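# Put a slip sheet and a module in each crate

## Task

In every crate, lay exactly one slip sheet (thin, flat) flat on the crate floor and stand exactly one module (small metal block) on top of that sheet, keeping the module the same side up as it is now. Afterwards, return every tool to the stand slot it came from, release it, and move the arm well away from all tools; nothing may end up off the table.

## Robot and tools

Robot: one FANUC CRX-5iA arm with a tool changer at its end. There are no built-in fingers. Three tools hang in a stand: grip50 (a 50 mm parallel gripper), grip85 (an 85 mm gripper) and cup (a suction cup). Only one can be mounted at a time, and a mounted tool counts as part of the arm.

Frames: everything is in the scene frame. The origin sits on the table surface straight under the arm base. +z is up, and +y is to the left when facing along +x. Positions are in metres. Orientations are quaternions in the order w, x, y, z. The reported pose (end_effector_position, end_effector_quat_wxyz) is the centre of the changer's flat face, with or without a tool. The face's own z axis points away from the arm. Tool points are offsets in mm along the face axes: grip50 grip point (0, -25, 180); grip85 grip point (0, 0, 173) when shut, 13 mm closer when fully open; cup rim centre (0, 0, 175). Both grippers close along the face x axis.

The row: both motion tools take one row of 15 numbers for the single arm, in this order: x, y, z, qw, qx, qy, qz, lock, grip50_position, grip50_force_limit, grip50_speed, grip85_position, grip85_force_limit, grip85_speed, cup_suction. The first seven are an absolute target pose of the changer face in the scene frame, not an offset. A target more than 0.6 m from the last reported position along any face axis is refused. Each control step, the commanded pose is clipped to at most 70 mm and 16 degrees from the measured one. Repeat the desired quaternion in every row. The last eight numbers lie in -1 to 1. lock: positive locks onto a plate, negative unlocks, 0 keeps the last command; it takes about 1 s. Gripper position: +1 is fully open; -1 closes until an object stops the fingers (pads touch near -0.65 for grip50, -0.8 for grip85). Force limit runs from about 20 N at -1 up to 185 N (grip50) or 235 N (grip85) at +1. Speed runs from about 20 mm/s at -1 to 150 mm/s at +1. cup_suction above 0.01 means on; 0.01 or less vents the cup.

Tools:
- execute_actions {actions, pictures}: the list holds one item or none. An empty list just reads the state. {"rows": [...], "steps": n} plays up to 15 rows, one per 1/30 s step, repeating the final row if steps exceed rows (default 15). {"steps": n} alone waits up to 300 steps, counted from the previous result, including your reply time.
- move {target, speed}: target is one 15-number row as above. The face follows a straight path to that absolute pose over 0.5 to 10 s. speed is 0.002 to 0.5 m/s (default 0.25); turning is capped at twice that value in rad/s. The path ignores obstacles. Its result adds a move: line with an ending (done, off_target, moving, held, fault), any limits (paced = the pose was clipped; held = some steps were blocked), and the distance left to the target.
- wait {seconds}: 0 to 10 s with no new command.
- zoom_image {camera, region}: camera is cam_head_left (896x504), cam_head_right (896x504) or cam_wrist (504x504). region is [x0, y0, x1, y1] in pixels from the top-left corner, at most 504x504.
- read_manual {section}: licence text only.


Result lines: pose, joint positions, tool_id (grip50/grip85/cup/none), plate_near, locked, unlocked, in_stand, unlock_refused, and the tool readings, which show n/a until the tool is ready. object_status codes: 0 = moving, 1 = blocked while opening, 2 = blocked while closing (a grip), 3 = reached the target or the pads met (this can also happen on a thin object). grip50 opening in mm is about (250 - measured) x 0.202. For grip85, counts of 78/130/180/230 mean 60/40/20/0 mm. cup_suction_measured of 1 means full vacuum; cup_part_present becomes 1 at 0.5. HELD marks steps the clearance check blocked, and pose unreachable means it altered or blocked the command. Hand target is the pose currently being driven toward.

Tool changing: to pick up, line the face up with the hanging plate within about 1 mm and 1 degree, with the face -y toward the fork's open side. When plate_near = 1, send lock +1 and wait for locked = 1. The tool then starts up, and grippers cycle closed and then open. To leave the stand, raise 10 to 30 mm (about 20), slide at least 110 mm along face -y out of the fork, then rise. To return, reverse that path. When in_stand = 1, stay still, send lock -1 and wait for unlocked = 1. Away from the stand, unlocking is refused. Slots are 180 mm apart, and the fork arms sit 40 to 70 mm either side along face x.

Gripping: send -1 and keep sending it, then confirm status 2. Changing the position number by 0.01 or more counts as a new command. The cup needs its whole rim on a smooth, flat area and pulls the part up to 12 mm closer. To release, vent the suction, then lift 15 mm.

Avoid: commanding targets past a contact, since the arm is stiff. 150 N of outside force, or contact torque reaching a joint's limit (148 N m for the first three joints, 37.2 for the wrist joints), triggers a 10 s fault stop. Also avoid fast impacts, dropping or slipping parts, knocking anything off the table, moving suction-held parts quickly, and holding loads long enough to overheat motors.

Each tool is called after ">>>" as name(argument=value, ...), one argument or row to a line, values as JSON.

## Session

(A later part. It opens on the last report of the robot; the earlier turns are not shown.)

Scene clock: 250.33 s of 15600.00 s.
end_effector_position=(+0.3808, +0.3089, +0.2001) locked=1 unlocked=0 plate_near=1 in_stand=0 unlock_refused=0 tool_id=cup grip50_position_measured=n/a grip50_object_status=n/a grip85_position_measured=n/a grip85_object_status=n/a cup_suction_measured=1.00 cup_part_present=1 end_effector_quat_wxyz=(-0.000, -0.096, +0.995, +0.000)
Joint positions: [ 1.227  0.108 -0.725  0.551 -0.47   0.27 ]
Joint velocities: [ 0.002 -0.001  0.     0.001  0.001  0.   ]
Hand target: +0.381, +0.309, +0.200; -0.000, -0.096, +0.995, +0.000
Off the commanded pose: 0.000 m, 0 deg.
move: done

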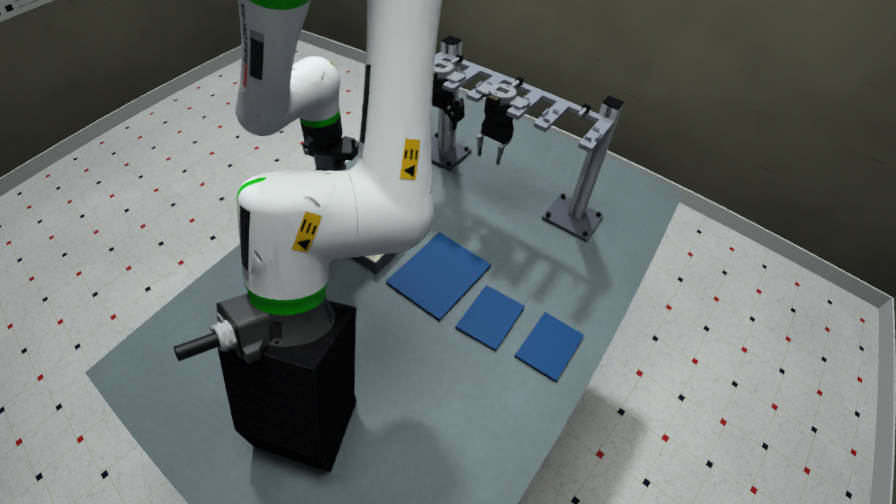

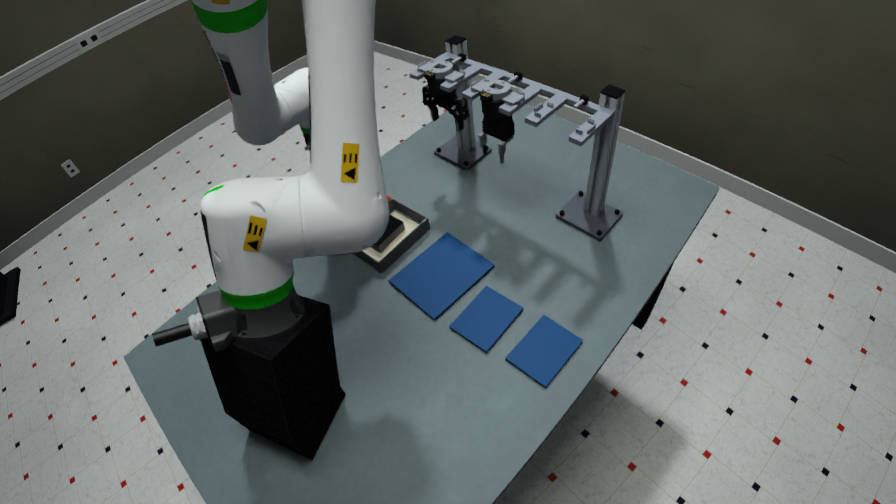

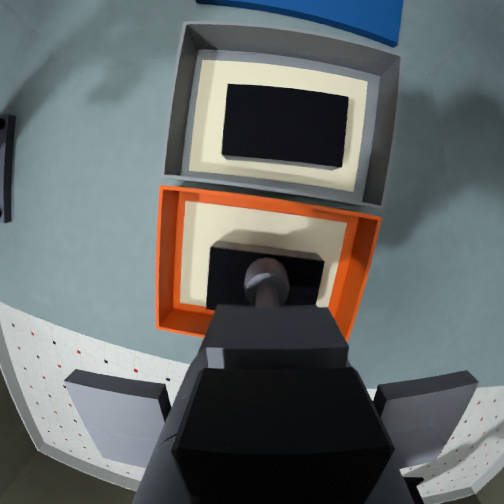

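>>> execute_actions(
  actions=[
    {"rows":[[0.381,0.309,0.200,0,-0.0958,0.9954,0,0,0,0,0,0,0,0,0]],"steps":12},
  ],
  pictures=false,
)

>>> move(
  target=[0.381,0.309,0.26,0,-0.0958,0.9954,0,0,0,0,0,0,0,0,0],
  speed=0.1,
)

>>> move(
  target=[0.53,-0.1602,0.3812,0,0.7071,0.7071,0,0,0,0,0,0,0,0,0],
  speed=0.3,
)

>>> move(
  target=[0.684,-0.1602,0.3812,0,0.7071,0.7071,0,0,0,0,0,0,0,0,0],
  speed=0.1,
)

>>> move(
  target=[0.684,-0.1602,0.3613,0,0.7071,0.7071,0,0,0,0,0,0,0,0,0],
  speed=0.02,
)

Scene clock: 258.70 s of 15600.00 s.
end_effector_position=(+0.3810, +0.3090, +0.2000) locked=1 unlocked=0 plate_near=1 in_stand=0 unlock_refused=0 tool_id=cup grip50_position_measured=n/a grip50_object_status=n/a grip85_position_measured=n/a grip85_object_status=n/a cup_suction_measured=0.01 cup_part_present=0 end_effector_quat_wxyz=(-0.000, -0.096, +0.995, -0.000)
Joint positions: [ 1.227  0.108 -0.725  0.552 -0.47   0.268]
Joint velocities: [-0.     0.001 -0.001  0.    -0.    -0.   ]
Hand target: +0.381, +0.309, +0.200; +0.000, -0.096, +0.995, +0.000
Off the commanded pose: 0.000 m, 0 deg.
Steps of this call (steps 1 to 239: nothing new was sent; steps 240 to 251: all 12 steps of this action). Readings (end_effector_position | what the end effector reports):
240: (+0.3808, +0.3089, +0.2001) | locked=1 unlocked=0 plate_near=1 in_stand=0 unlock_refused=0 tool_id=cup grip50_position_measured=n/a grip50_object_status=n/a grip85_position_measured=n/a grip85_object_status=n/a cup_suction_measured=0.70 cup_part_present=1
241: (+0.3809, +0.3089, +0.2000) | locked=1 unlocked=0 plate_near=1 in_stand=0 unlock_refused=0 tool_id=cup grip50_position_measured=n/a grip50_object_status=n/a grip85_position_measured=n/a grip85_object_status=n/a cup_suction_measured=0.14 cup_part_present=0
243: (+0.3810, +0.3090, +0.2000) | locked=1 unlocked=0 plate_near=1 in_stand=0 unlock_refused=0 tool_id=cup grip50_position_measured=n/a grip50_object_status=n/a grip85_position_measured=n/a grip85_object_status=n/a cup_suction_measured=0.01 cup_part_present=0
247: (+0.3810, +0.3090, +0.2000) | locked=1 unlocked=0 plate_near=1 in_stand=0 unlock_refused=0 tool_id=cup grip50_position_measured=n/a grip50_object_status=n/a grip85_position_measured=n/a grip85_object_status=n/a cup_suction_measured=0.01 cup_part_present=0
251: the state above

Scene clock: 259.87 s of 15600.00 s.
end_effector_position=(+0.3811, +0.3091, +0.2599) locked=1 unlocked=0 plate_near=1 in_stand=0 unlock_refused=0 tool_id=cup grip50_position_measured=n/a grip50_object_status=n/a grip85_position_measured=n/a grip85_object_status=n/a cup_suction_measured=0.01 cup_part_present=0 end_effector_quat_wxyz=(+0.000, -0.096, +0.995, -0.000)
Joint positions: [ 1.285 -0.037 -0.695  0.44  -0.644  0.353]
Joint velocities: [-0.001  0.     0.001 -0.001 -0.001  0.001]
Hand target: +0.381, +0.309, +0.260; +0.000, -0.096, +0.995, -0.000
Off the commanded pose: 0.000 m, 0 deg.
move: done

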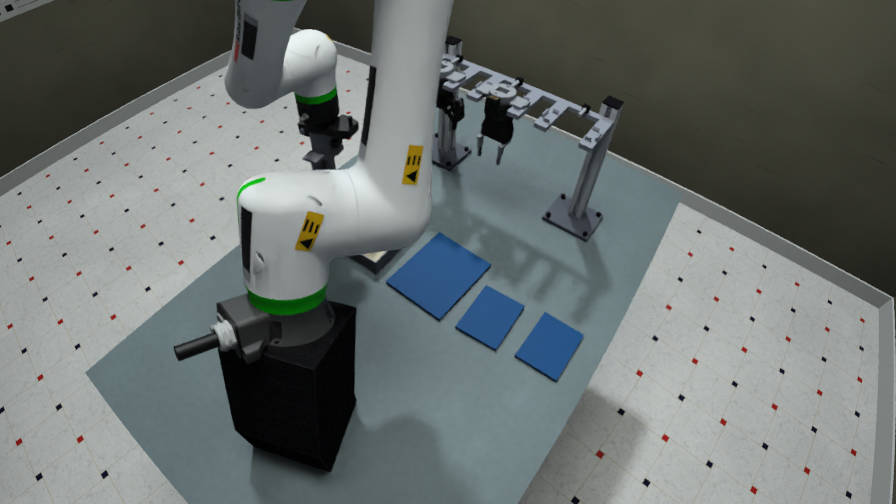

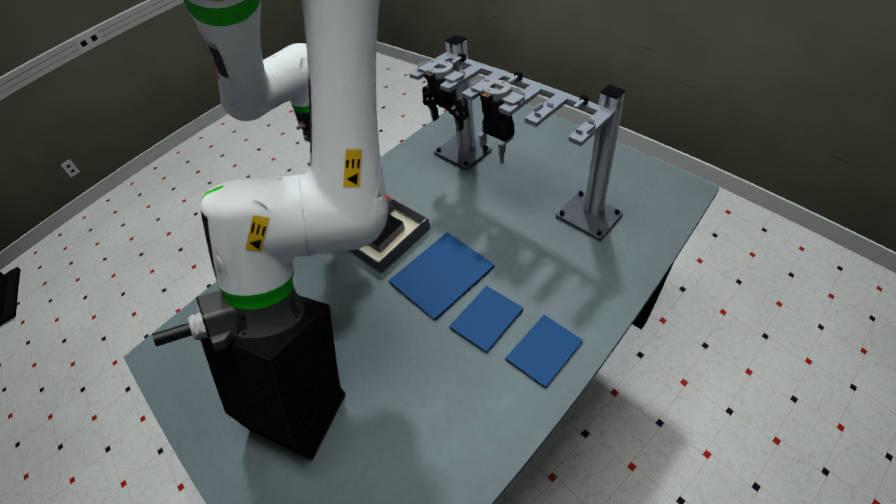

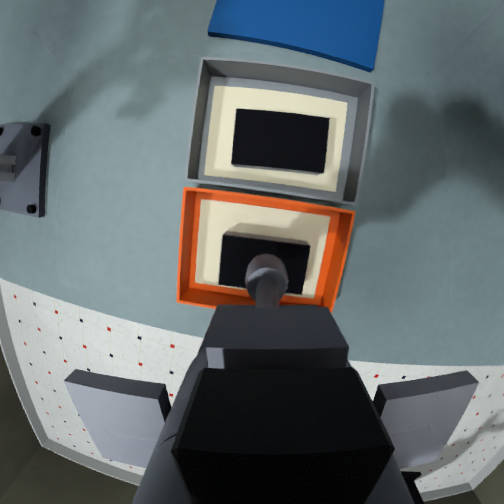

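Scene clock: 263.20 s of 15600.00 s.
end_effector_position=(+0.5278, -0.1595, +0.3816) locked=1 unlocked=0 plate_near=1 in_stand=0 unlock_refused=0 tool_id=cup grip50_position_measured=n/a grip50_object_status=n/a grip85_position_measured=n/a grip85_object_status=n/a cup_suction_measured=0.01 cup_part_present=0 end_effector_quat_wxyz=(-0.003, +0.708, +0.706, -0.001)
Joint positions: [-0.048  0.013 -0.195 -0.273 -1.051  0.34 ]
Joint velocities: [ 0.     0.002  0.002 -0.    -0.001  0.001]
Hand target: +0.528, -0.160, +0.382; -0.003, +0.708, +0.706, -0.001
Off the commanded pose: 0.002 m, 0 deg.
move: done

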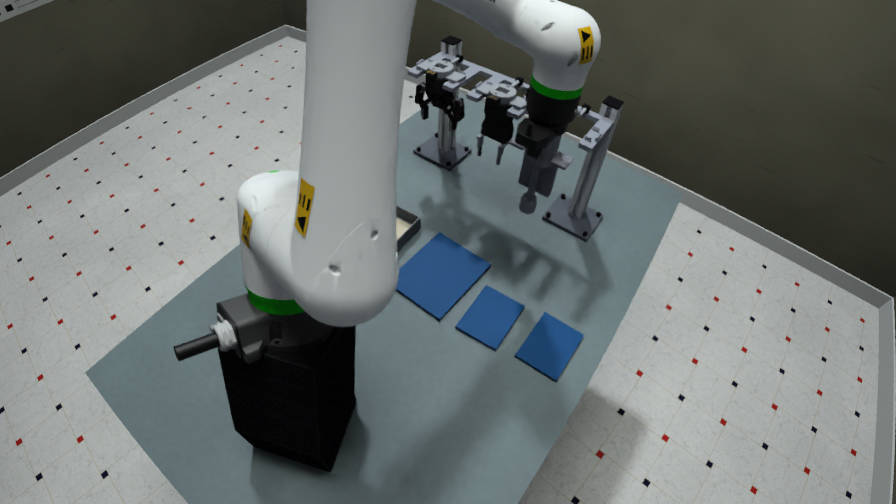

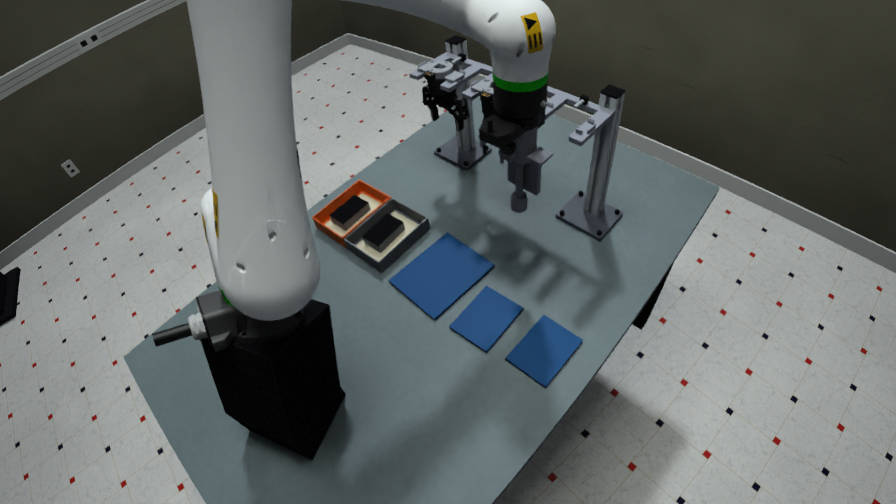

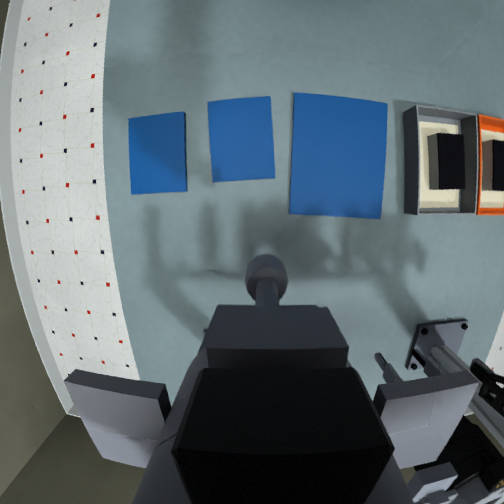

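Scene clock: 265.13 s of 15600.00 s.
end_effector_position=(+0.6841, -0.1607, +0.3811) locked=1 unlocked=0 plate_near=1 in_stand=0 unlock_refused=0 tool_id=cup grip50_position_measured=n/a grip50_object_status=n/a grip85_position_measured=n/a grip85_object_status=n/a cup_suction_measured=0.01 cup_part_present=0 end_effector_quat_wxyz=(+0.000, +0.707, +0.707, -0.000)
Joint positions: [ 0.009  0.311  0.27  -0.231 -1.193  0.234]
Joint velocities: [-0.001  0.001  0.001 -0.    -0.     0.   ]
Hand target: +0.684, -0.161, +0.381; +0.000, +0.707, +0.707, -0.000
Off the commanded pose: 0.001 m, 0 deg.
move: done

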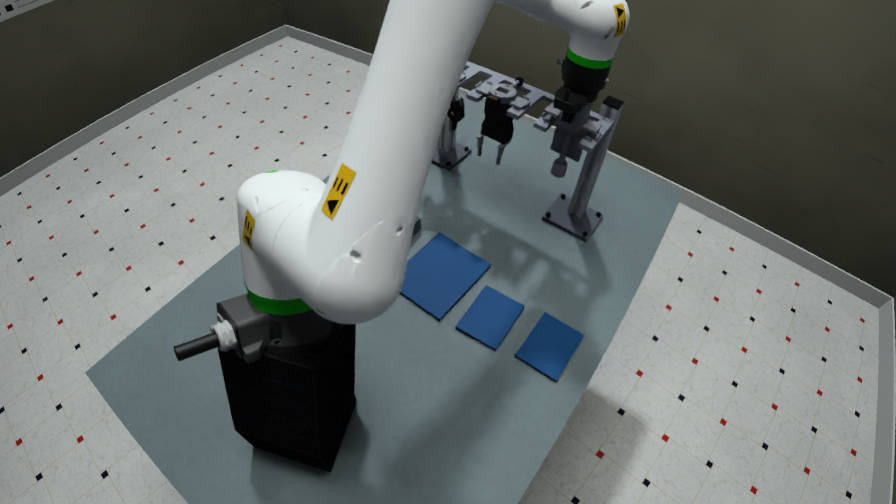

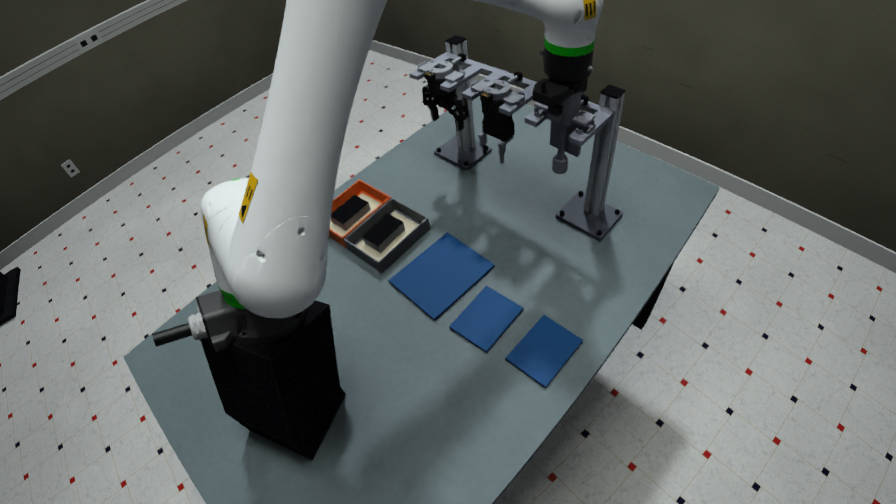

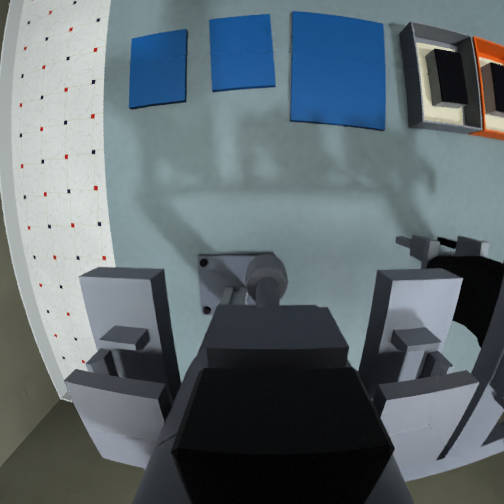

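Scene clock: 266.37 s of 15600.00 s.
end_effector_position=(+0.6841, -0.1602, +0.3614) locked=1 unlocked=0 plate_near=1 in_stand=1 unlock_refused=0 tool_id=cup grip50_position_measured=n/a grip50_object_status=n/a grip85_position_measured=n/a grip85_object_status=n/a cup_suction_measured=0.01 cup_part_present=0 end_effector_quat_wxyz=(+0.000, +0.707, +0.707, +0.000)
Joint positions: [ 0.017  0.33   0.253 -0.232 -1.155  0.235]
Joint velocities: [ 0.     0.002 -0.    -0.     0.    -0.001]
Hand target: +0.684, -0.160, +0.361; -0.000, +0.707, +0.707, +0.000
Off the commanded pose: 0.000 m, 0 deg.
move: done

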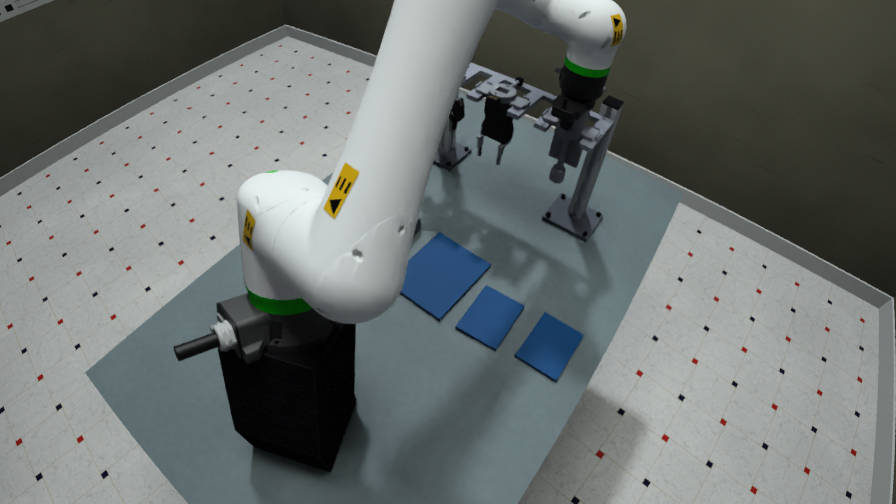

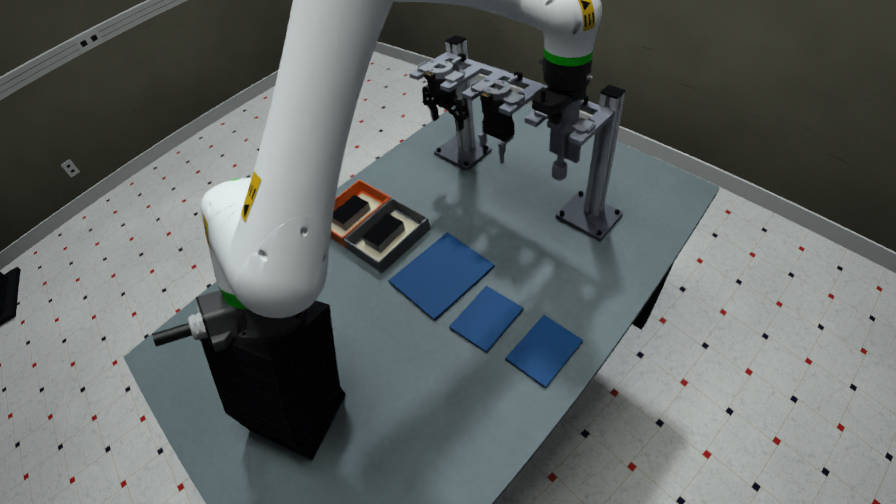

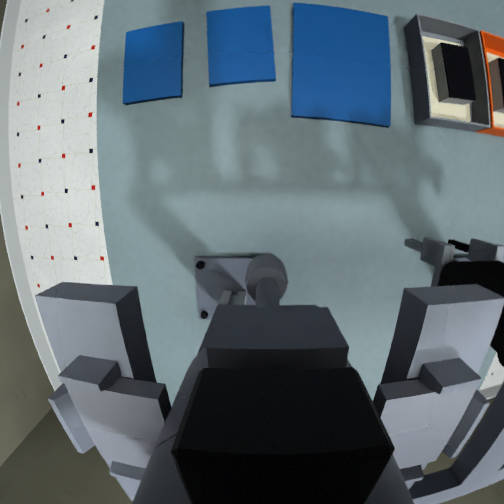

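>>> execute_actions(
  actions=[
    {"rows":[[0.684,-0.1602,0.3613,0,0.7071,0.7071,0,-1,0,0,0,0,0,0,0]],"steps":15},
  ],
  pictures=false,
)

>>> execute_actions(
  actions=[
    {"steps":25},
  ],
  pictures=false,
)

Scene clock: 270.30 s of 15600.00 s.
end_effector_position=(+0.6838, -0.1602, +0.3612) locked=0 unlocked=0 plate_near=1 in_stand=1 unlock_refused=0 tool_id=none grip50_position_measured=n/a grip50_object_status=n/a grip85_position_measured=n/a grip85_object_status=n/a cup_suction_measured=n/a cup_part_present=n/a end_effector_quat_wxyz=(-0.000, +0.707, +0.707, -0.000)
Joint positions: [ 0.017  0.33   0.253 -0.232 -1.156  0.235]
Joint velocities: [ 0.001 -0.001 -0.     0.001 -0.    -0.001]
Hand target: +0.684, -0.160, +0.361; -0.000, +0.707, +0.707, +0.000
Off the commanded pose: 0.000 m, 0 deg.
Steps of this call (steps 1 to 103: nothing new was sent; steps 104 to 118: all 15 steps of this action). Readings (end_effector_position | what the end effector reports):
104: (+0.6840, -0.1602, +0.3613) | locked=1 unlocked=0 plate_near=1 in_stand=1 unlock_refused=0 tool_id=cup grip50_position_measured=n/a grip50_object_status=n/a grip85_position_measured=n/a grip85_object_status=n/a cup_suction_measured=0.01 cup_part_present=0
105: (+0.6840, -0.1602, +0.3612) | locked=1 unlocked=0 plate_near=1 in_stand=1 unlock_refused=0 tool_id=cup grip50_position_measured=n/a grip50_object_status=n/a grip85_position_measured=n/a grip85_object_status=n/a cup_suction_measured=0.01 cup_part_present=0
107: (+0.6840, -0.1602, +0.3612) | locked=1 unlocked=0 plate_near=1 in_stand=1 unlock_refused=0 tool_id=cup grip50_position_measured=n/a grip50_object_status=n/a grip85_position_measured=n/a grip85_object_status=n/a cup_suction_measured=0.01 cup_part_present=0
111: (+0.6838, -0.1602, +0.3612) | locked=0 unlocked=0 plate_near=1 in_stand=1 unlock_refused=0 tool_id=none grip50_position_measured=n/a grip50_object_status=n/a grip85_position_measured=n/a grip85_object_status=n/a cup_suction_measured=n/a cup_part_present=n/a
118: the state above

Scene clock: 271.13 s of 15600.00 s.
end_effector_position=(+0.6840, -0.1602, +0.3613) locked=0 unlocked=1 plate_near=1 in_stand=1 unlock_refused=0 tool_id=none grip50_position_measured=n/a grip50_object_status=n/a grip85_position_measured=n/a grip85_object_status=n/a cup_suction_measured=n/a cup_part_present=n/a end_effector_quat_wxyz=(-0.000, +0.707, +0.707, -0.000)
Joint positions: [ 0.017  0.33   0.253 -0.232 -1.156  0.235]
Joint velocities: [ 0.    -0.001  0.     0.    -0.     0.   ]
Hand target: +0.684, -0.160, +0.361; -0.000, +0.707, +0.707, +0.000
Off the commanded pose: 0.000 m, 0 deg.
Steps of this call (steps 1 to 25: nothing new was sent). Readings (end_effector_position | what the end effector reports):
1: (+0.6838, -0.1602, +0.3612) | locked=0 unlocked=0 plate_near=1 in_stand=1 unlock_refused=0 tool_id=none grip50_position_measured=n/a grip50_object_status=n/a grip85_position_measured=n/a grip85_object_status=n/a cup_suction_measured=n/a cup_part_present=n/a
2: (+0.6838, -0.1602, +0.3612) | locked=0 unlocked=0 plate_near=1 in_stand=1 unlock_refused=0 tool_id=none grip50_position_measured=n/a grip50_object_status=n/a grip85_position_measured=n/a grip85_object_status=n/a cup_suction_measured=n/a cup_part_present=n/a
4: (+0.6838, -0.1602, +0.3612) | locked=0 unlocked=0 plate_near=1 in_stand=1 unlock_refused=0 tool_id=none grip50_position_measured=n/a grip50_object_status=n/a grip85_position_measured=n/a grip85_object_status=n/a cup_suction_measured=n/a cup_part_present=n/a
8: (+0.6839, -0.1602, +0.3612) | locked=0 unlocked=0 plate_near=1 in_stand=1 unlock_refused=0 tool_id=none grip50_position_measured=n/a grip50_object_status=n/a grip85_position_measured=n/a grip85_object_status=n/a cup_suction_measured=n/a cup_part_present=n/a
25: the state above

>>> move(
  target=[0.684,-0.1602,0.41,0,0.7071,0.7071,0,0,0,0,0,0,0,0,0],
  speed=0.08,
)

>>> move(
  target=[0.38,-0.1,0.5,0,0.7071,0.7071,0,0,0,0,0,0,0,0,0],
  speed=0.3,
)

Scene clock: 276.40 s of 15600.00 s.
end_effector_position=(+0.6840, -0.1602, +0.4099) locked=0 unlocked=1 plate_near=0 in_stand=0 unlock_refused=0 tool_id=none grip50_position_measured=n/a grip50_object_status=n/a grip85_position_measured=n/a grip85_object_status=n/a cup_suction_measured=n/a cup_part_present=n/a end_effector_quat_wxyz=(+0.000, +0.707, +0.707, -0.000)
Joint positions: [-0.002  0.285  0.298 -0.23  -1.248  0.232]
Joint velocities: [-0.002 -0.     0.001  0.    -0.001 -0.001]
Hand target: +0.684, -0.160, +0.410; +0.000, +0.707, +0.707, -0.000
Off the commanded pose: 0.000 m, 0 deg.
move: done

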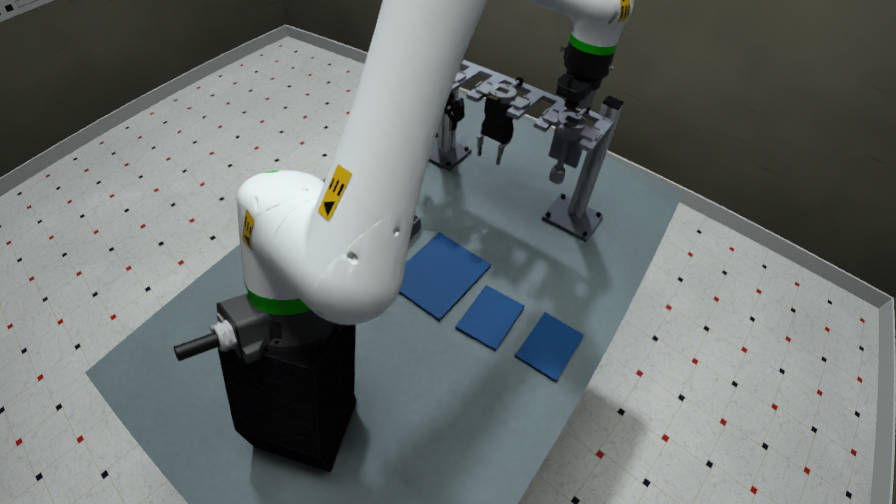

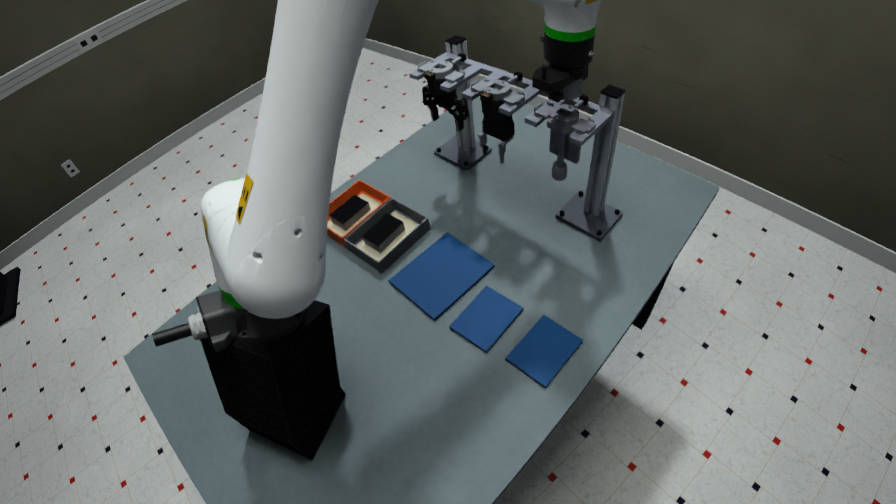

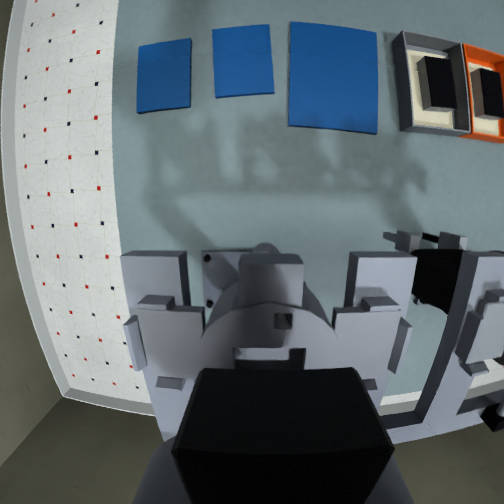

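Scene clock: 278.00 s of 15600.00 s.
end_effector_position=(+0.3802, -0.0992, +0.4999) locked=0 unlocked=1 plate_near=0 in_stand=0 unlock_refused=0 tool_id=none grip50_position_measured=n/a grip50_object_status=n/a grip85_position_measured=n/a grip85_object_status=n/a cup_suction_measured=n/a cup_part_present=n/a end_effector_quat_wxyz=(-0.000, +0.707, +0.707, +0.000)
Joint positions: [-0.036 -0.518 -0.46  -0.239 -1.299  0.256]
Joint velocities: [ 0.001 -0.001 -0.001  0.    -0.     0.   ]
Hand target: +0.380, -0.099, +0.500; -0.000, +0.707, +0.707, +0.000
Off the commanded pose: 0.001 m, 0 deg.
move: done

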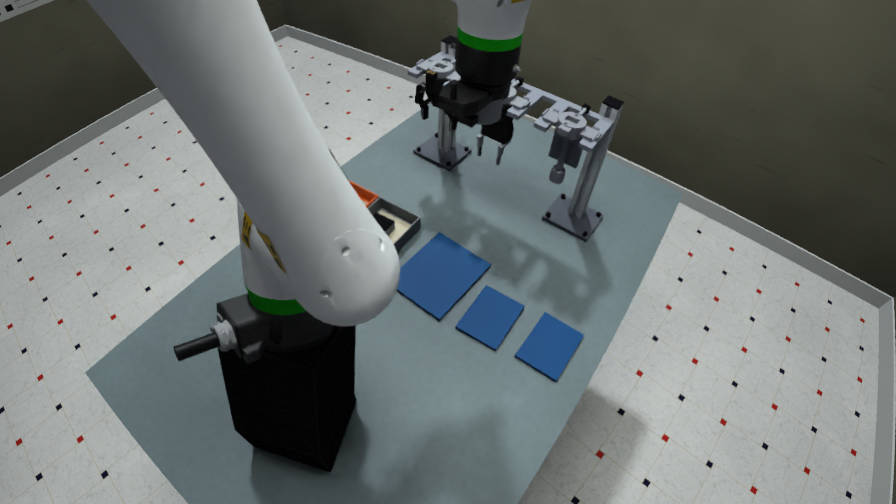

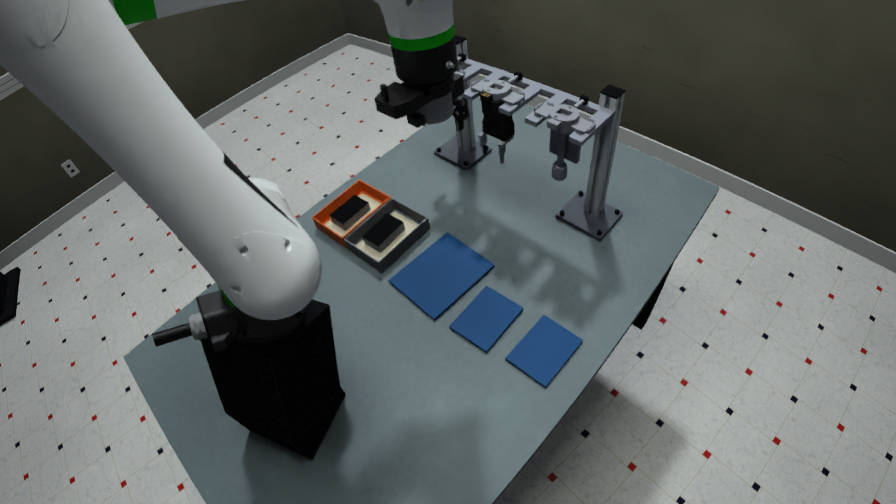

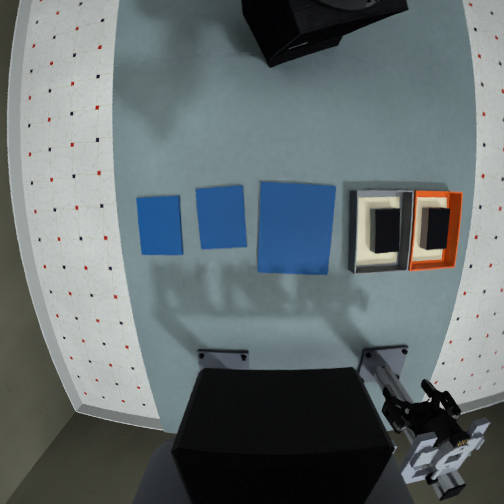

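>>> finished_scene(
  scene=2,
)

The scene is finished: the task was done.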